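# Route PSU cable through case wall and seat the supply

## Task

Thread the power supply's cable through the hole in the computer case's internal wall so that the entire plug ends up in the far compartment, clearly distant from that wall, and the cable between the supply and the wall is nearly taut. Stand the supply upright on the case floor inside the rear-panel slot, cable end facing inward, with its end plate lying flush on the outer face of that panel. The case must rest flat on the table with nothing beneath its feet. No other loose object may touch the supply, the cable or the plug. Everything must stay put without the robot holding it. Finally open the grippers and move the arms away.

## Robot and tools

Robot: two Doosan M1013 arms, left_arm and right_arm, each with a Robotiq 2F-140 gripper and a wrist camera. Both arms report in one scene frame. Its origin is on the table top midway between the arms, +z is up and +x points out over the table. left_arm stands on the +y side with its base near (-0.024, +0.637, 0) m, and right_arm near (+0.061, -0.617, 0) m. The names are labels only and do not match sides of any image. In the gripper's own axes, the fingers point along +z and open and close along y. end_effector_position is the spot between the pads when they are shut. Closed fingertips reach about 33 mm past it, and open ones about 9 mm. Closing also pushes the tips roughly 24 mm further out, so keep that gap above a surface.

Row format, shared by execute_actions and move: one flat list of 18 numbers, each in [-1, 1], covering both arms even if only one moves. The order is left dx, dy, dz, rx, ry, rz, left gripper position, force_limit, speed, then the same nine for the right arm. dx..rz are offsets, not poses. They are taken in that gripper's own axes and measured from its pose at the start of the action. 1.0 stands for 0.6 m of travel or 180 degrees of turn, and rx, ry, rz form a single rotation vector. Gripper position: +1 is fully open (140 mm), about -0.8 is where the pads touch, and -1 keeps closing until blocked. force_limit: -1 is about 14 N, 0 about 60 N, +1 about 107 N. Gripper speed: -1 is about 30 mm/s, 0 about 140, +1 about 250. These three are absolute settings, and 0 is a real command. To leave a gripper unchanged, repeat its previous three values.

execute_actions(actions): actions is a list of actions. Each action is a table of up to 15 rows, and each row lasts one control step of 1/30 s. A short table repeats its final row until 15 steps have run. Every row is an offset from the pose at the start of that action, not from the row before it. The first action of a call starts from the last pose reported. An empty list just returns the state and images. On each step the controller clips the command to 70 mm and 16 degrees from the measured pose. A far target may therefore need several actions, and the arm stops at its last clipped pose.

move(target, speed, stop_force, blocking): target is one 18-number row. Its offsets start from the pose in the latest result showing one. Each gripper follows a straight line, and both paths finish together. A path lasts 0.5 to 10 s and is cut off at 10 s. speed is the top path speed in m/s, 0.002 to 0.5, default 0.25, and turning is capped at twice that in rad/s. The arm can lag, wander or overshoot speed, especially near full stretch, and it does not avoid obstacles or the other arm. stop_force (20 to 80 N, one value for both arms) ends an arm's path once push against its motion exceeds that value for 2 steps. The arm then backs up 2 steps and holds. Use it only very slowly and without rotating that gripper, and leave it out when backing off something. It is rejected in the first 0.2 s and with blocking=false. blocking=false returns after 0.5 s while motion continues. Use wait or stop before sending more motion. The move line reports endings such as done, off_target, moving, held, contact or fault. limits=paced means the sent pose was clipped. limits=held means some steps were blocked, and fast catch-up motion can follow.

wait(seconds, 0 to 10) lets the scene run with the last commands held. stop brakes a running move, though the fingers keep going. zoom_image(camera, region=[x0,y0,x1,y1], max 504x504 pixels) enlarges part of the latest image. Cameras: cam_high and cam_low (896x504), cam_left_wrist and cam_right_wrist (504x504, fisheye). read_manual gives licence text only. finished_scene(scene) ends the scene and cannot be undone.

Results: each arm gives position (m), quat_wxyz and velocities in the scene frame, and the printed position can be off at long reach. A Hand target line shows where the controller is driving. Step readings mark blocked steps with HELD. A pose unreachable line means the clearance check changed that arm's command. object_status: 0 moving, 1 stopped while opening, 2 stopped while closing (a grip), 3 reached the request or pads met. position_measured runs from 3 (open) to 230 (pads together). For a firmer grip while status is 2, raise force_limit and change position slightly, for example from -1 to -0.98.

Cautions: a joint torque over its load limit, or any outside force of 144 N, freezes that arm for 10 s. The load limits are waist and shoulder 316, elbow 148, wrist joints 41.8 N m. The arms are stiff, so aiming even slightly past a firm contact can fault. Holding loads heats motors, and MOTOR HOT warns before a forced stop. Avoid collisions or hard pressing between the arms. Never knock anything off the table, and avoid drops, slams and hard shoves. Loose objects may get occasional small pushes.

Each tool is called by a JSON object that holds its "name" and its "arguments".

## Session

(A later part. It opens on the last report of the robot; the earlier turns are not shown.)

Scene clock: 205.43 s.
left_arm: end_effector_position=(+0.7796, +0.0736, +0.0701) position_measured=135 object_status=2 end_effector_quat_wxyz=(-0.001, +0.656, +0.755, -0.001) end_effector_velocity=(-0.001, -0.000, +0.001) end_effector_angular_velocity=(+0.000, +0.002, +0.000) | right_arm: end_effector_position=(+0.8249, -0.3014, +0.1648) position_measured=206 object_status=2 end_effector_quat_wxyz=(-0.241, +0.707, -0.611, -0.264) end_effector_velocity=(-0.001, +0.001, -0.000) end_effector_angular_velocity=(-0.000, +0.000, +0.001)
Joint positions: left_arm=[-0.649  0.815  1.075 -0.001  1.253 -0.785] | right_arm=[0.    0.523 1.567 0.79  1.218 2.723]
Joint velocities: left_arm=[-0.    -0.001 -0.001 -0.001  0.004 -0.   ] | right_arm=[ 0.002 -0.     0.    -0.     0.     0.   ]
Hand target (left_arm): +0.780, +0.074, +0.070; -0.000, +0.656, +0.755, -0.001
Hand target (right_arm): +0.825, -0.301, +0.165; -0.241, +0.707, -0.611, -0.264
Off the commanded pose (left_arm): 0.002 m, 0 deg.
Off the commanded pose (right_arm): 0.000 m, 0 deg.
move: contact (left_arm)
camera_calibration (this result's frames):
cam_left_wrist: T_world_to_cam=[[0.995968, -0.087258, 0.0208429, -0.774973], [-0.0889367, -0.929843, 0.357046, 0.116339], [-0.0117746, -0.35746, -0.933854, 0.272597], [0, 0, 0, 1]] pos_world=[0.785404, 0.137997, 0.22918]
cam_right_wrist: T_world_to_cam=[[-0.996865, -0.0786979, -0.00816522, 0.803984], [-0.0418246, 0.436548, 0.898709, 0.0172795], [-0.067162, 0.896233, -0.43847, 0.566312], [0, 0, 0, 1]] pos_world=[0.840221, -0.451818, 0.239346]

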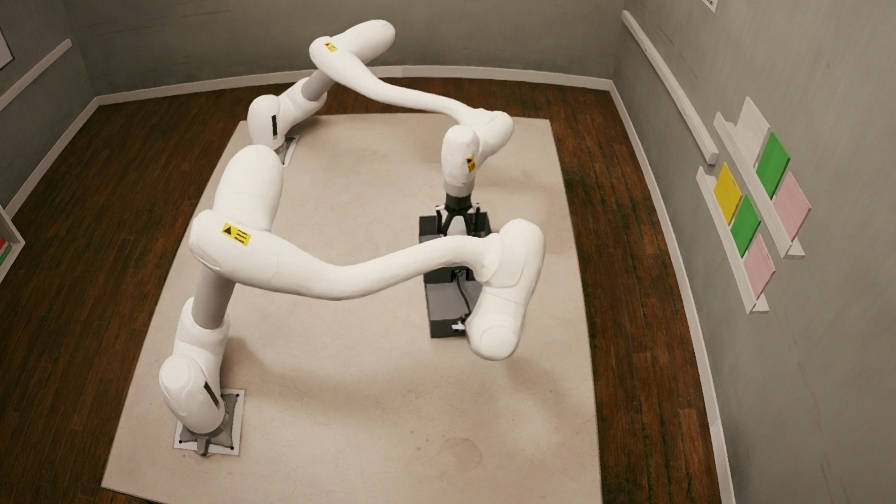

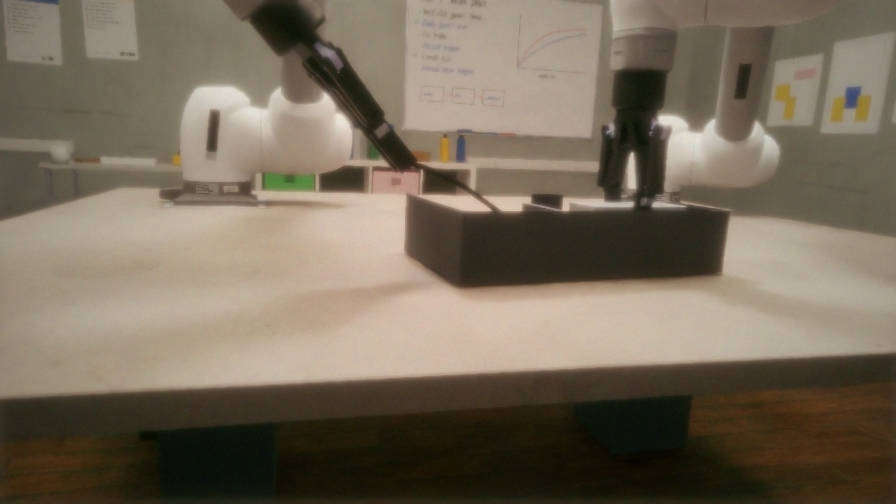

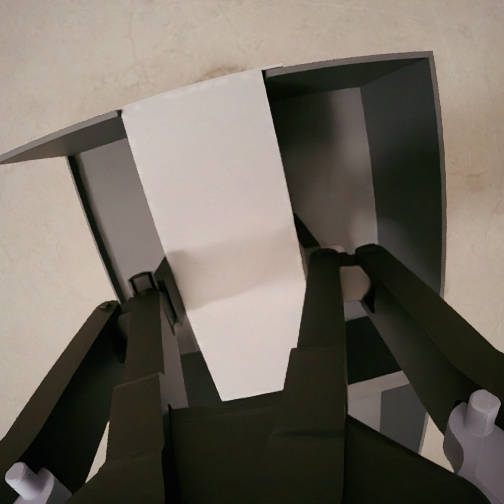

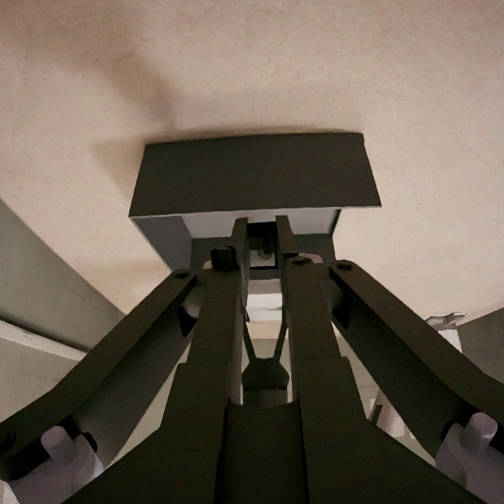

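{"name": "move", "arguments": {"target": [0,0,0,0,0,0,-1,0,-0.5,-0.103,-0.057,0.126,0,0.232,0,-1,-0.5,-0.5], "speed": 0.15}}

{"name": "move", "arguments": {"target": [0,0,0,0,0,0,-1,0,-0.5,0,-0.015,0.07,0,0,-0.344,-1,-0.5,-0.5], "speed": 0.15}}

Scene clock: 220.93 s.
left_arm: end_effector_position=(+0.7796, +0.0736, +0.0701) position_measured=135 object_status=2 end_effector_quat_wxyz=(-0.001, +0.656, +0.755, -0.001) end_effector_velocity=(+0.000, -0.000, +0.001) end_effector_angular_velocity=(-0.001, -0.001, +0.000) | right_arm: end_effector_position=(+0.8454, -0.2009, +0.1503) position_measured=206 object_status=2 end_effector_quat_wxyz=(-0.008, +0.754, -0.656, +0.005) end_effector_velocity=(+0.001, +0.000, -0.000) end_effector_angular_velocity=(-0.009, -0.001, -0.000)
Joint positions: left_arm=[-0.649  0.815  1.075 -0.001  1.253 -0.785] | right_arm=[ 0.373  0.603  1.296 -0.003  1.224  3.454]
Joint velocities: left_arm=[-0.    -0.001  0.    -0.    -0.001  0.   ] | right_arm=[ 0.003  0.003 -0.005 -0.009  0.005  0.007]
Hand target (left_arm): +0.780, +0.074, +0.070; -0.001, +0.656, +0.755, -0.001
Hand target (right_arm): +0.845, -0.201, +0.150; -0.008, +0.754, -0.656, +0.005
Off the commanded pose (left_arm): 0.000 m, 0 deg.
Off the commanded pose (right_arm): 0.000 m, 0 deg.
move: done
camera_calibration (this result's frames):
cam_left_wrist: T_world_to_cam=[[0.995968, -0.0872581, 0.0208507, -0.774975], [-0.0889396, -0.929841, 0.357051, 0.116337], [-0.0117678, -0.357465, -0.933852, 0.272598], [0, 0, 0, 1]] pos_world=[0.785405, 0.137997, 0.229187]
cam_right_wrist: T_world_to_cam=[[-0.994919, -0.0868667, -0.0508903, 0.835332], [-0.0997347, 0.919386, 0.380503, 0.211117], [0.0137347, 0.383646, -0.923378, 0.372837], [0, 0, 0, 1]] pos_world=[0.847023, -0.264572, 0.30645]

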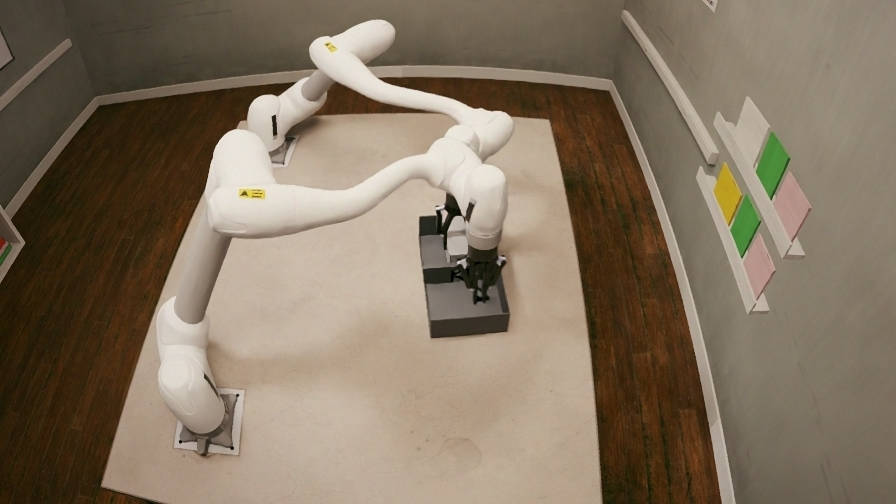

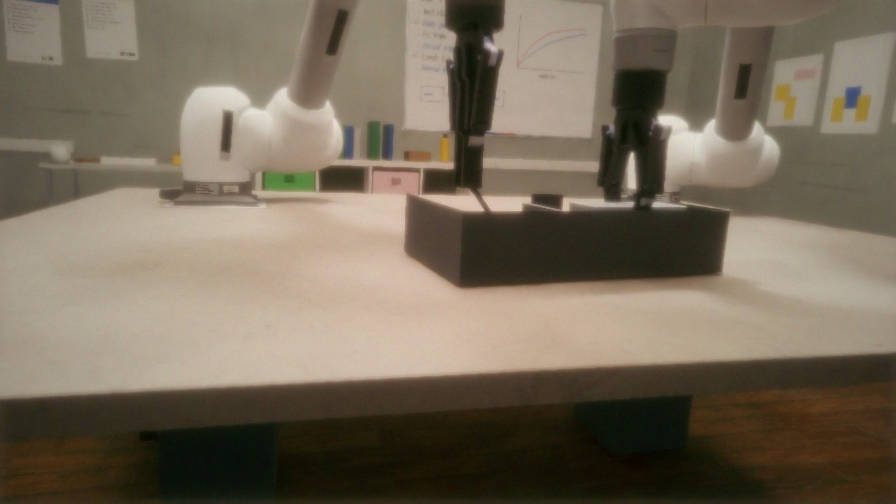

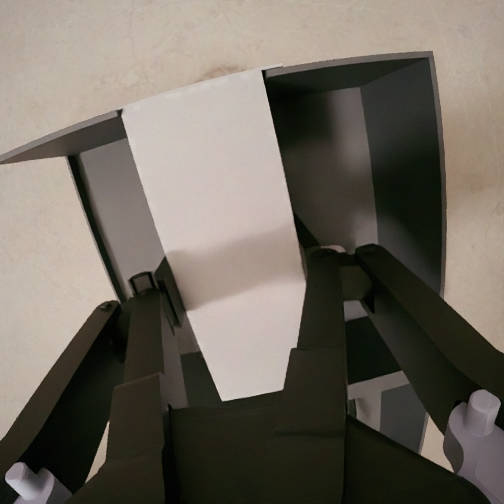

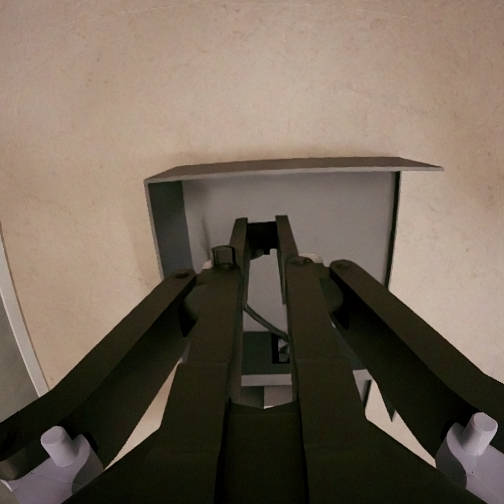

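Scene clock: 224.80 s.
left_arm: end_effector_position=(+0.7796, +0.0736, +0.0701) position_measured=135 object_status=2 end_effector_quat_wxyz=(-0.001, +0.656, +0.755, -0.001) end_effector_velocity=(+0.000, +0.000, +0.001) end_effector_angular_velocity=(+0.000, +0.000, +0.000) | right_arm: end_effector_position=(+0.8509, -0.2001, +0.1265) position_measured=206 object_status=2 end_effector_quat_wxyz=(-0.006, +0.918, -0.397, +0.007) end_effector_velocity=(-0.000, -0.000, +0.000) end_effector_angular_velocity=(-0.001, +0.001, +0.000)
Joint positions: left_arm=[-0.649  0.815  1.075 -0.001  1.253 -0.785] | right_arm=[ 0.372  0.625  1.305 -0.004  1.193  2.838]
Joint velocities: left_arm=[ 0.    -0.    -0.001  0.     0.001 -0.   ] | right_arm=[ 0.     0.    -0.    -0.001  0.002  0.   ]
Hand target (left_arm): +0.780, +0.074, +0.070; -0.001, +0.656, +0.755, -0.001
Hand target (right_arm): +0.851, -0.200, +0.127; -0.006, +0.918, -0.397, +0.007
Off the commanded pose (left_arm): 0.000 m, 0 deg.
Off the commanded pose (right_arm): 0.018 m, 27 deg; orientation clipped at the last step of the last action.
move: held (right_arm); limits=paced,held; held on 50 of 116 steps (right_arm), including the last (right_arm)
pose unreachable (right arm): on one or more control steps of this call, first in action 0 (counted from 0), this arm could not follow its commanded pose, so it was not sent that pose on those steps. On the call's last step it was still not sent that pose. It may still have moved: this result reports where it is.
cause: the commanded pose would bring a part of the arm too close to another arm (a part of this arm just beyond joint 4 (forearm roll) and a part of the other arm just beyond its joint 5 (wrist pitch)).
camera_calibration (this result's frames):
cam_left_wrist: T_world_to_cam=[[0.995968, -0.0872581, 0.0208502, -0.774975], [-0.0889394, -0.929841, 0.35705, 0.116337], [-0.0117682, -0.357465, -0.933852, 0.272598], [0, 0, 0, 1]] pos_world=[0.785405, 0.137997, 0.229186]
cam_right_wrist: T_world_to_cam=[[-0.762306, -0.645317, -0.0495432, 0.529808], [-0.614303, 0.697317, 0.369299, 0.614821], [-0.203768, 0.311954, -0.927989, 0.52172], [0, 0, 0, 1]] pos_world=[0.887872, -0.249583, 0.283346]

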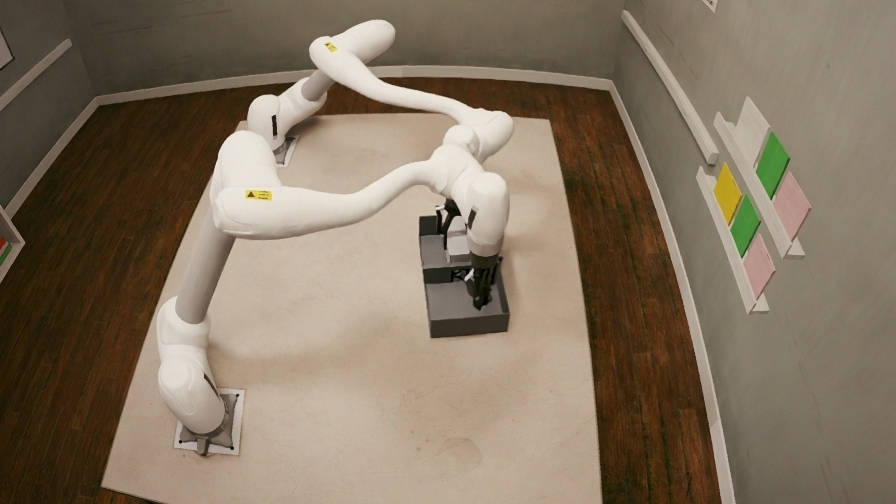

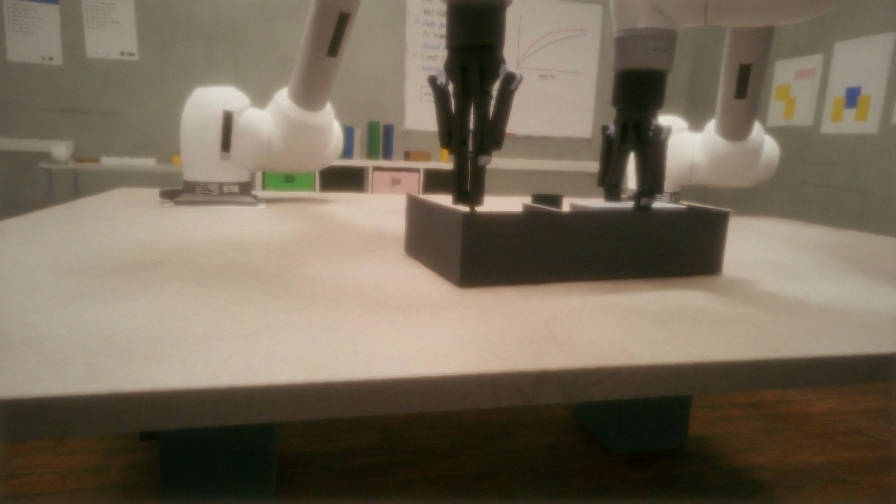

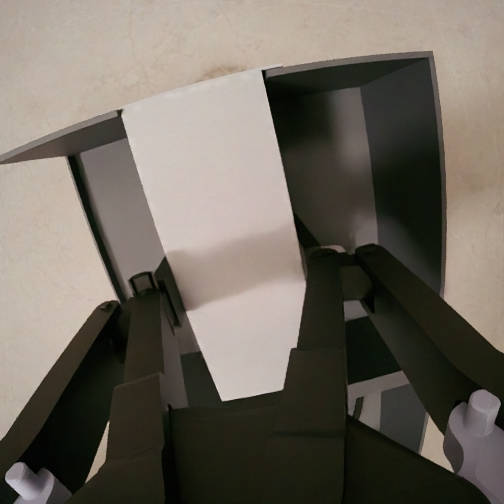

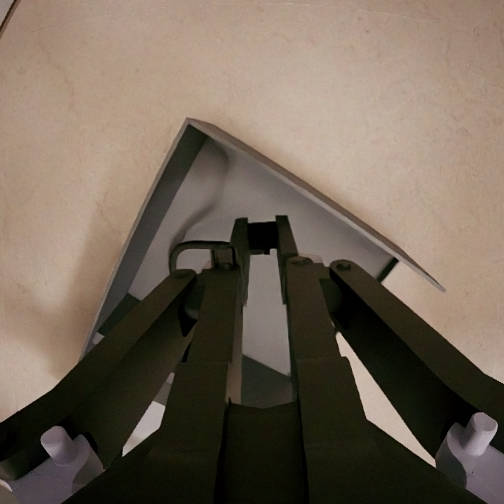

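{"name": "move", "arguments": {"target": [0,0,0,0,0,0,0.3,0,0,0,0,0,0,0,0,-1,-0.5,-0.5]}}

{"name": "move", "arguments": {"target": [0,0,-0.15,0,0,0,0.3,0,0,0,0,0,0,0,0,-1,-0.5,-0.5], "speed": 0.1}}

{"name": "move", "arguments": {"target": [0.6,-0.1,-0.2,0,0,0,0.3,0,0,0,0,0,0,0,-0.15,-1,-0.5,-0.5]}}

{"name": "zoom_image", "arguments": {"camera": "cam_high", "region": [390,190,550,350]}}

Scene clock: 232.00 s.
left_arm: end_effector_position=(+0.7795, +0.0736, +0.0701) position_measured=91 object_status=3 end_effector_quat_wxyz=(-0.001, +0.656, +0.754, -0.001) end_effector_velocity=(+0.000, -0.001, +0.000) end_effector_angular_velocity=(-0.003, -0.000, -0.000) | right_arm: end_effector_position=(+0.8509, -0.2001, +0.1265) position_measured=206 object_status=2 end_effector_quat_wxyz=(-0.006, +0.918, -0.397, +0.007) end_effector_velocity=(+0.000, -0.000, -0.000) end_effector_angular_velocity=(+0.001, +0.000, -0.001)
Joint positions: left_arm=[-0.649  0.815  1.075 -0.001  1.253 -0.785] | right_arm=[ 0.372  0.625  1.305 -0.004  1.193  2.838]
Joint velocities: left_arm=[-0.     0.    -0.001 -0.002 -0.001  0.001] | right_arm=[-0.001  0.    -0.     0.001  0.     0.   ]
Hand target (left_arm): +0.780, +0.074, +0.070; -0.001, +0.656, +0.755, -0.001
Hand target (right_arm): +0.851, -0.200, +0.126; -0.006, +0.918, -0.397, +0.007
Off the commanded pose (left_arm): 0.000 m, 0 deg.
Off the commanded pose (right_arm): 0.000 m, 0 deg.
move: done
camera_calibration (this result's frames):
cam_left_wrist: T_world_to_cam=[[0.995962, -0.0873196, 0.0208467, -0.774935], [-0.0889956, -0.929837, 0.357049, 0.116333], [-0.0117933, -0.357462, -0.933853, 0.272596], [0, 0, 0, 1]] pos_world=[0.785374, 0.137947, 0.229183]
cam_right_wrist: T_world_to_cam=[[-0.762306, -0.645313, -0.0496021, 0.52985], [-0.614315, 0.697301, 0.369308, 0.61481], [-0.203732, 0.311997, -0.927982, 0.521721], [0, 0, 0, 1]] pos_world=[0.887886, -0.249565, 0.283375]

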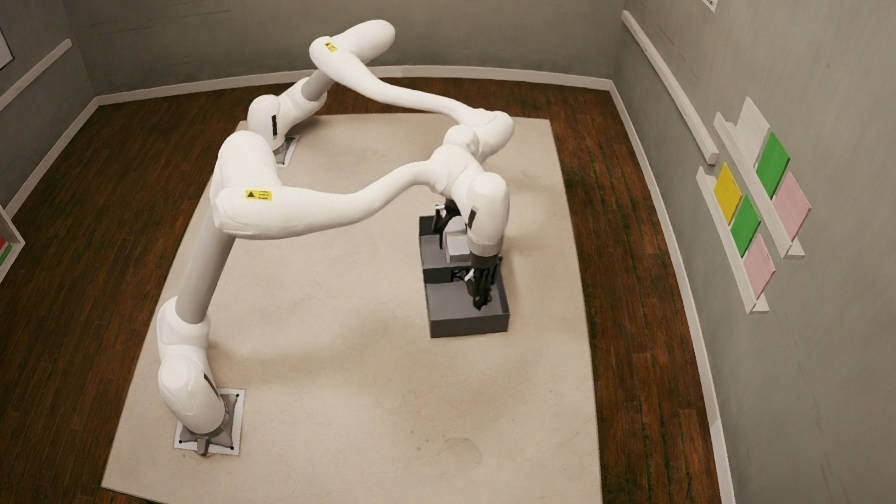

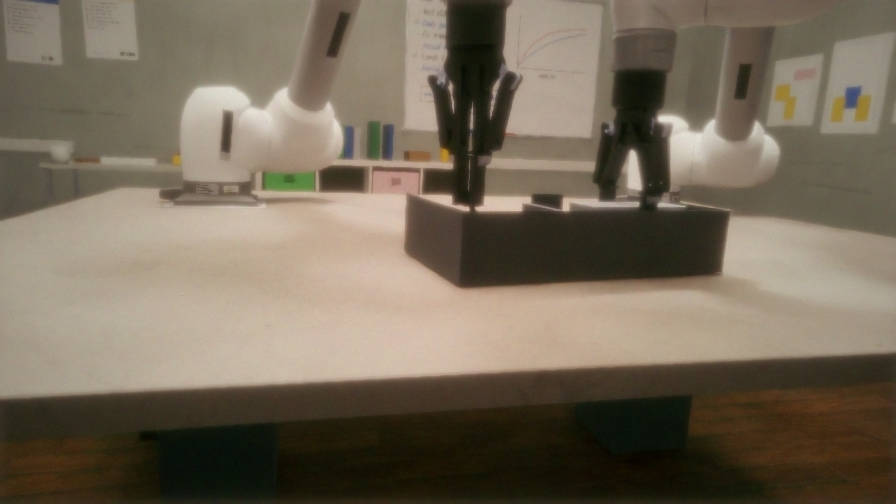

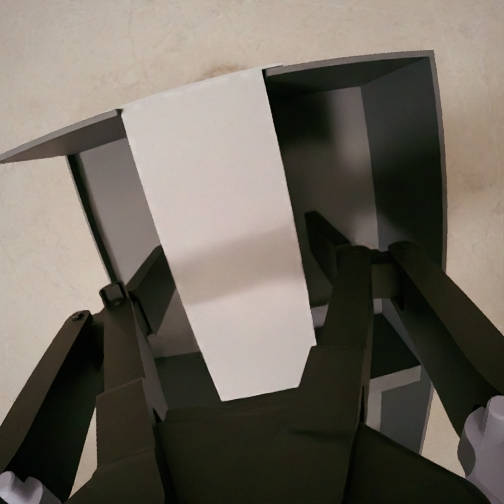

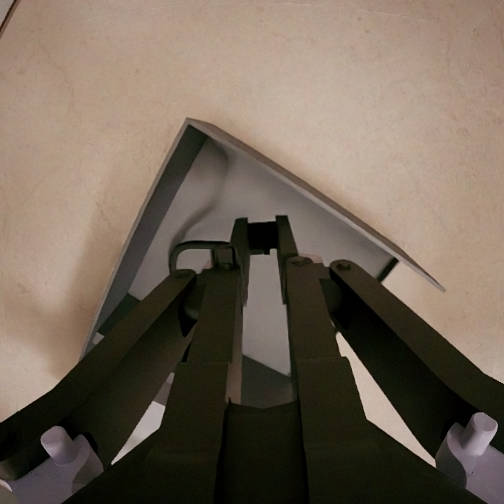

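Scene clock: 233.17 s.
left_arm: end_effector_position=(+0.7795, +0.0736, +0.0702) position_measured=91 object_status=3 end_effector_quat_wxyz=(-0.001, +0.656, +0.754, -0.001) end_effector_velocity=(-0.000, +0.000, -0.000) end_effector_angular_velocity=(+0.001, +0.001, -0.000) | right_arm: end_effector_position=(+0.8509, -0.2001, +0.1265) position_measured=206 object_status=2 end_effector_quat_wxyz=(-0.006, +0.918, -0.397, +0.007) end_effector_velocity=(+0.000, -0.000, +0.000) end_effector_angular_velocity=(+0.000, -0.001, -0.000)
Joint positions: left_arm=[-0.649  0.815  1.075 -0.001  1.253 -0.785] | right_arm=[ 0.372  0.625  1.305 -0.004  1.193  2.838]
Joint velocities: left_arm=[-0.     0.001 -0.001  0.     0.002 -0.   ] | right_arm=[-0.    -0.     0.    -0.    -0.001 -0.   ]
Hand target (left_arm): +0.780, +0.074, +0.070; -0.001, +0.656, +0.754, -0.001
Hand target (right_arm): +0.851, -0.200, +0.127; -0.006, +0.918, -0.397, +0.007
Off the commanded pose (left_arm): 0.090 m, 0 deg; position clipped at the last step of the last action.
Off the commanded pose (right_arm): 0.000 m, 0 deg.
move: held (left_arm); limits=paced,held; held on 34 of 35 steps (left_arm), including the last (left_arm)
pose unreachable (left arm): on one or more control steps of this call, first in action 0 (counted from 0), this arm could not follow its commanded pose, so it was not sent that pose on those steps. On the call's last step it was still not sent that pose. It may still have moved: this result reports where it is.
cause: the commanded pose would bring a part of the arm too close to another arm (a part of this arm just beyond joint 5 (wrist pitch) and a part of the other arm just beyond its joint 4 (forearm roll)).
camera_calibration (this result's frames):
cam_left_wrist: T_world_to_cam=[[0.995962, -0.0873211, 0.02085, -0.774936], [-0.0889982, -0.929837, 0.357046, 0.116317], [-0.0117905, -0.35746, -0.933854, 0.272648], [0, 0, 0, 1]] pos_world=[0.785373, 0.137948, 0.22924]
cam_right_wrist: T_world_to_cam=[[-0.762306, -0.645313, -0.0496022, 0.52985], [-0.614315, 0.697301, 0.369308, 0.61481], [-0.203732, 0.311998, -0.927982, 0.521721], [0, 0, 0, 1]] pos_world=[0.887886, -0.249565, 0.283375]

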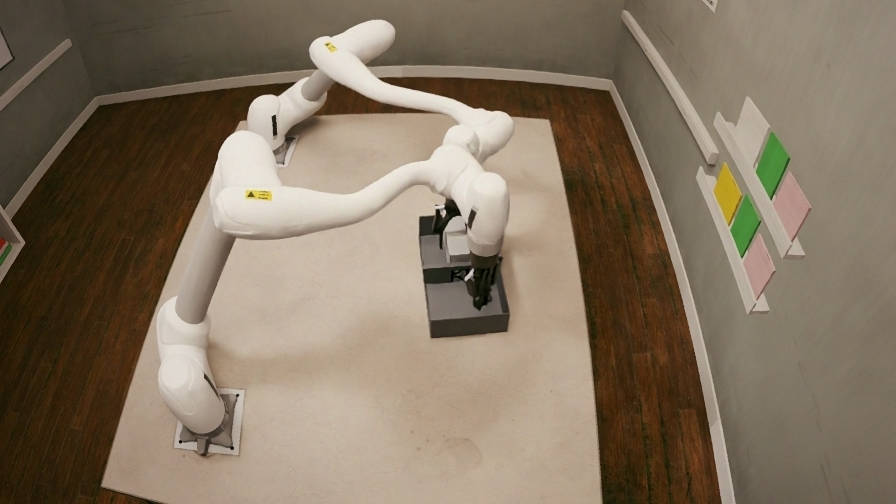

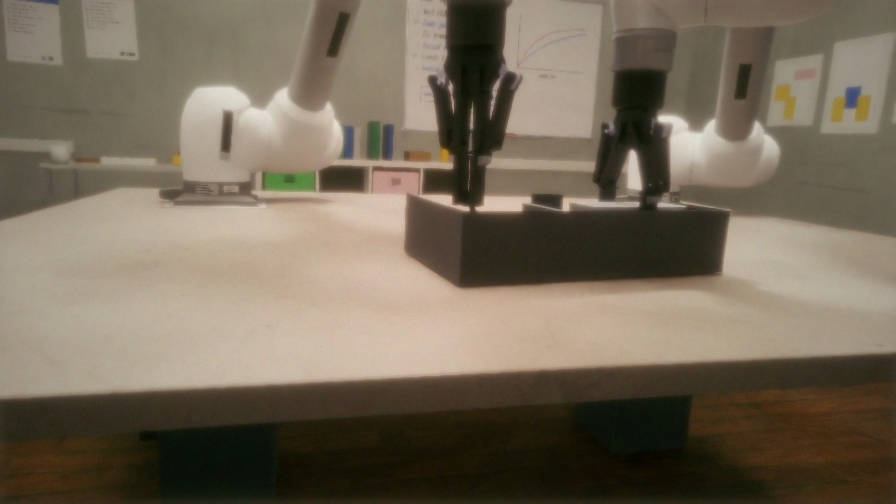

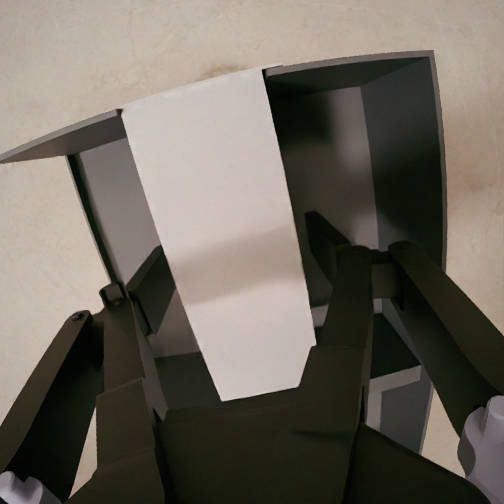

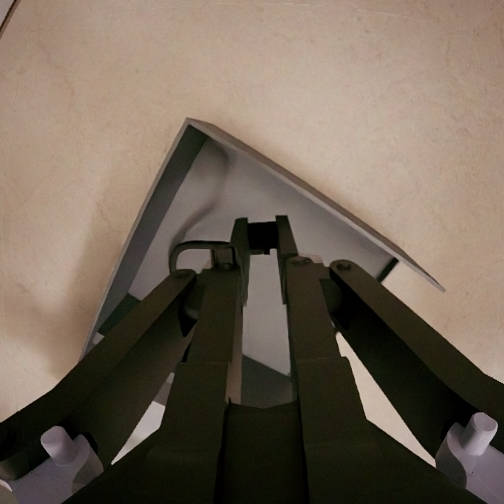

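Scene clock: 239.83 s.
left_arm: end_effector_position=(+0.7350, +0.2247, +0.1206) position_measured=91 object_status=3 end_effector_quat_wxyz=(-0.004, +0.656, +0.755, -0.000) end_effector_velocity=(-0.008, +0.023, +0.007) end_effector_angular_velocity=(+0.000, +0.003, +0.002) | right_arm: end_effector_position=(+0.8509, -0.2000, +0.1265) position_measured=206 object_status=2 end_effector_quat_wxyz=(-0.004, +0.985, -0.172, +0.009) end_effector_velocity=(+0.001, -0.001, -0.000) end_effector_angular_velocity=(+0.000, -0.001, -0.002)
Joint positions: left_arm=[-0.541  0.598  1.362  0.001  1.189 -0.678] | right_arm=[ 0.372  0.625  1.305 -0.004  1.193  2.367]
Joint velocities: left_arm=[ 0.019 -0.03   0.037 -0.002 -0.005  0.017] | right_arm=[-0.001 -0.     0.     0.    -0.001  0.001]
Hand target (left_arm): +0.734, +0.227, +0.122; -0.004, +0.656, +0.755, -0.000
Hand target (right_arm): +0.851, -0.200, +0.127; -0.004, +0.985, -0.172, +0.009
Off the commanded pose (left_arm): 0.219 m, 0 deg; position clipped at the last step of the last action.
Off the commanded pose (right_arm): 0.000 m, 0 deg.
move: moving (left_arm; no rest 5 s after the path's end); limits=paced
camera_calibration (this result's frames):
cam_left_wrist: T_world_to_cam=[[0.996139, -0.0863225, 0.0159938, -0.718156], [-0.0863995, -0.931622, 0.353011, 0.233834], [-0.0155726, -0.353029, -0.935483, 0.375167], [0, 0, 0, 1]] pos_world=[0.741429, 0.288297, 0.279902]
cam_right_wrist: T_world_to_cam=[[-0.386137, -0.921387, -0.0440825, 0.153857], [-0.865458, 0.345334, 0.362942, 0.75888], [-0.319187, 0.178297, -0.930768, 0.593558], [0, 0, 0, 1]] pos_world=[0.905645, -0.226135, 0.283818]

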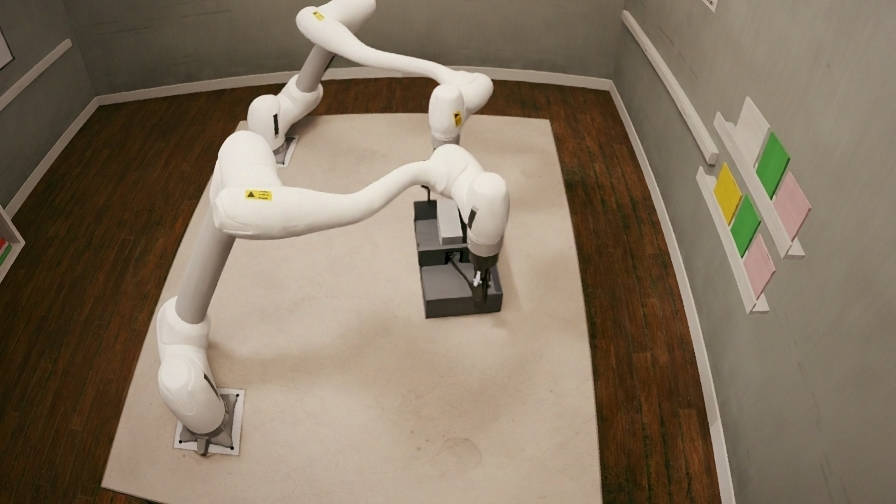

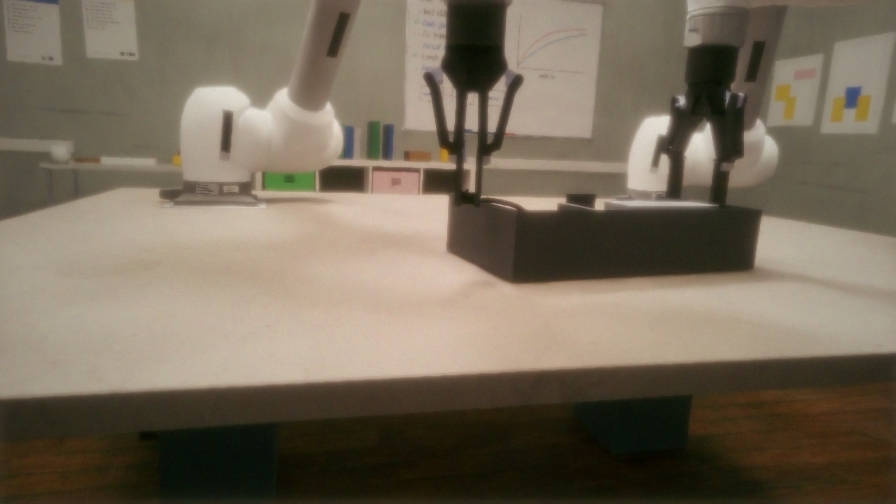

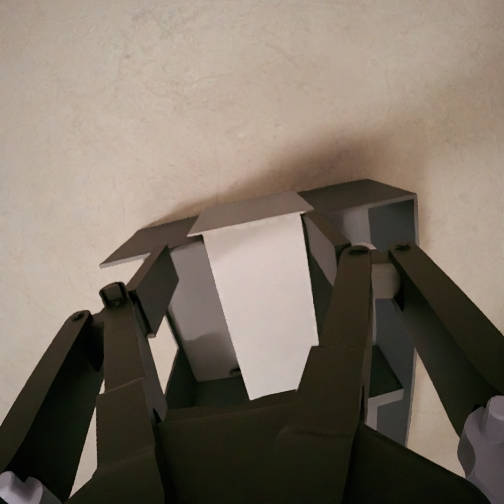

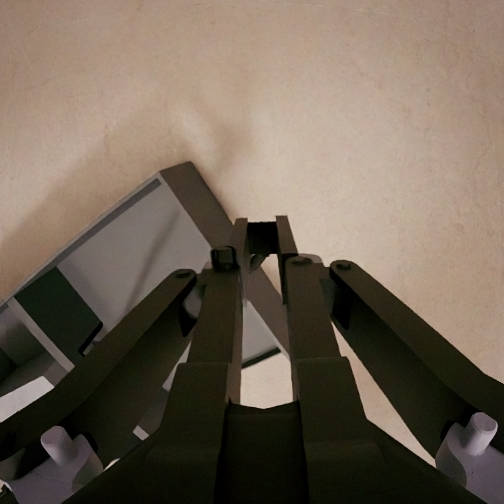

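Region (390, 190, 550, 350) of cam_high's 896x504 image, scaled by 3.150, with more detail than that image has.

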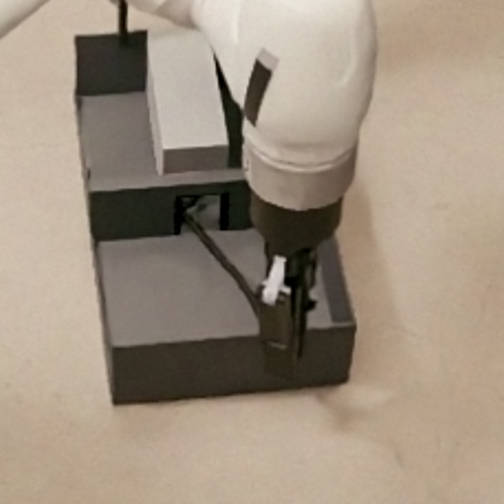

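{"name": "move", "arguments": {"target": [0,0,-0.2,0,0,0,0.3,0,0,0,0,-0.04,0,0,0,-1,-0.5,-0.5], "speed": 0.15}}

Scene clock: 246.03 s.
left_arm: end_effector_position=(+0.7358, +0.2243, +0.2405) position_measured=91 object_status=3 end_effector_quat_wxyz=(-0.004, +0.656, +0.755, -0.000) end_effector_velocity=(+0.000, -0.001, +0.001) end_effector_angular_velocity=(-0.000, +0.000, -0.000) | right_arm: end_effector_position=(+0.8504, -0.2001, +0.1505) position_measured=206 object_status=2 end_effector_quat_wxyz=(-0.004, +0.985, -0.172, +0.009) end_effector_velocity=(+0.000, +0.000, +0.000) end_effector_angular_velocity=(+0.000, -0.001, -0.000)
Joint positions: left_arm=[-0.541  0.541  1.23   0.001  1.378 -0.678] | right_arm=[ 0.372  0.611  1.283 -0.004  1.229  2.367]
Joint velocities: left_arm=[-0.     0.    -0.003 -0.     0.002  0.   ] | right_arm=[ 0.    -0.    -0.001 -0.     0.     0.   ]
Hand target (left_arm): +0.736, +0.224, +0.241; -0.004, +0.656, +0.755, -0.000
Hand target (right_arm): +0.850, -0.200, +0.151; -0.004, +0.985, -0.172, +0.009
Off the commanded pose (left_arm): 0.000 m, 0 deg.
Off the commanded pose (right_arm): 0.000 m, 0 deg.
move: done
camera_calibration (this result's frames):
cam_left_wrist: T_world_to_cam=[[0.996162, -0.0860441, 0.016051, -0.721078], [-0.0861602, -0.931665, 0.352956, 0.191105], [-0.0154156, -0.352984, -0.935502, 0.487104], [0, 0, 0, 1]] pos_world=[0.742285, 0.287941, 0.39981]
cam_right_wrist: T_world_to_cam=[[-0.386135, -0.921388, -0.0440822, 0.154645], [-0.865457, 0.34533, 0.362948, 0.749828], [-0.319193, 0.178298, -0.930766, 0.615761], [0, 0, 0, 1]] pos_world=[0.905204, -0.22624, 0.307797]

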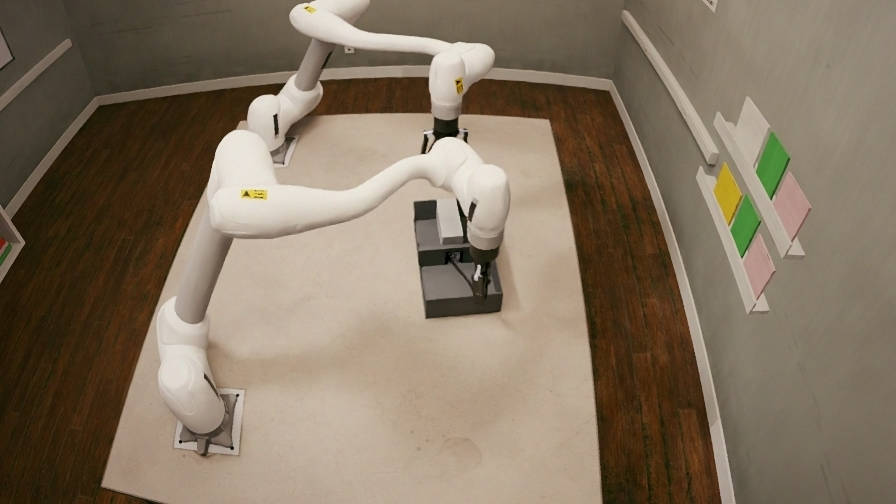

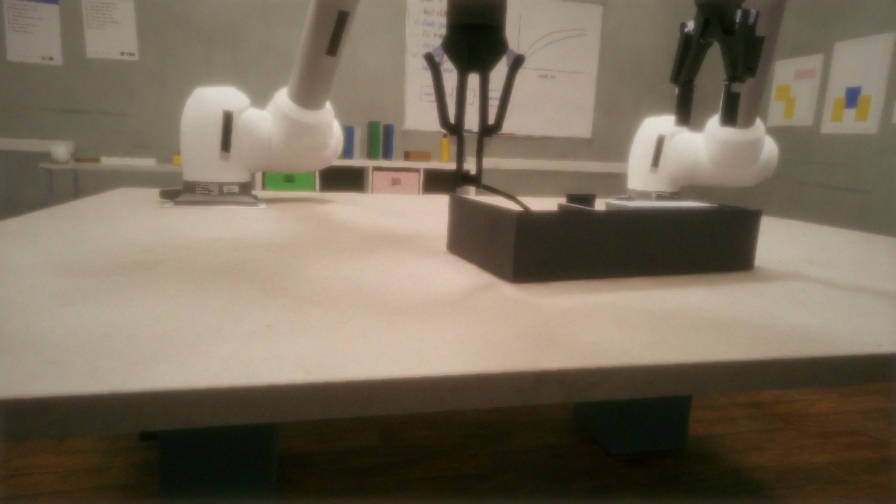

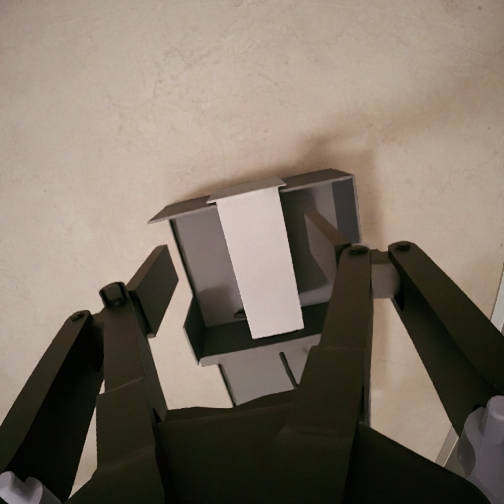

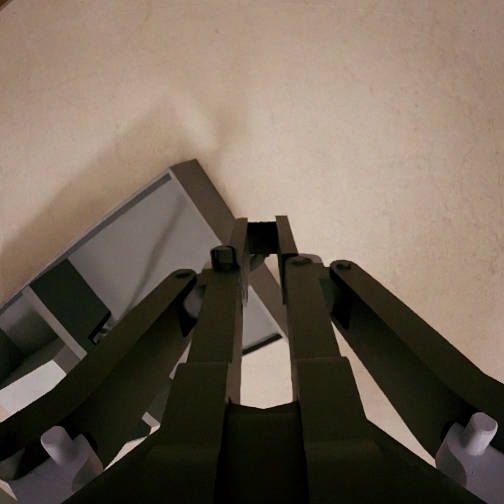

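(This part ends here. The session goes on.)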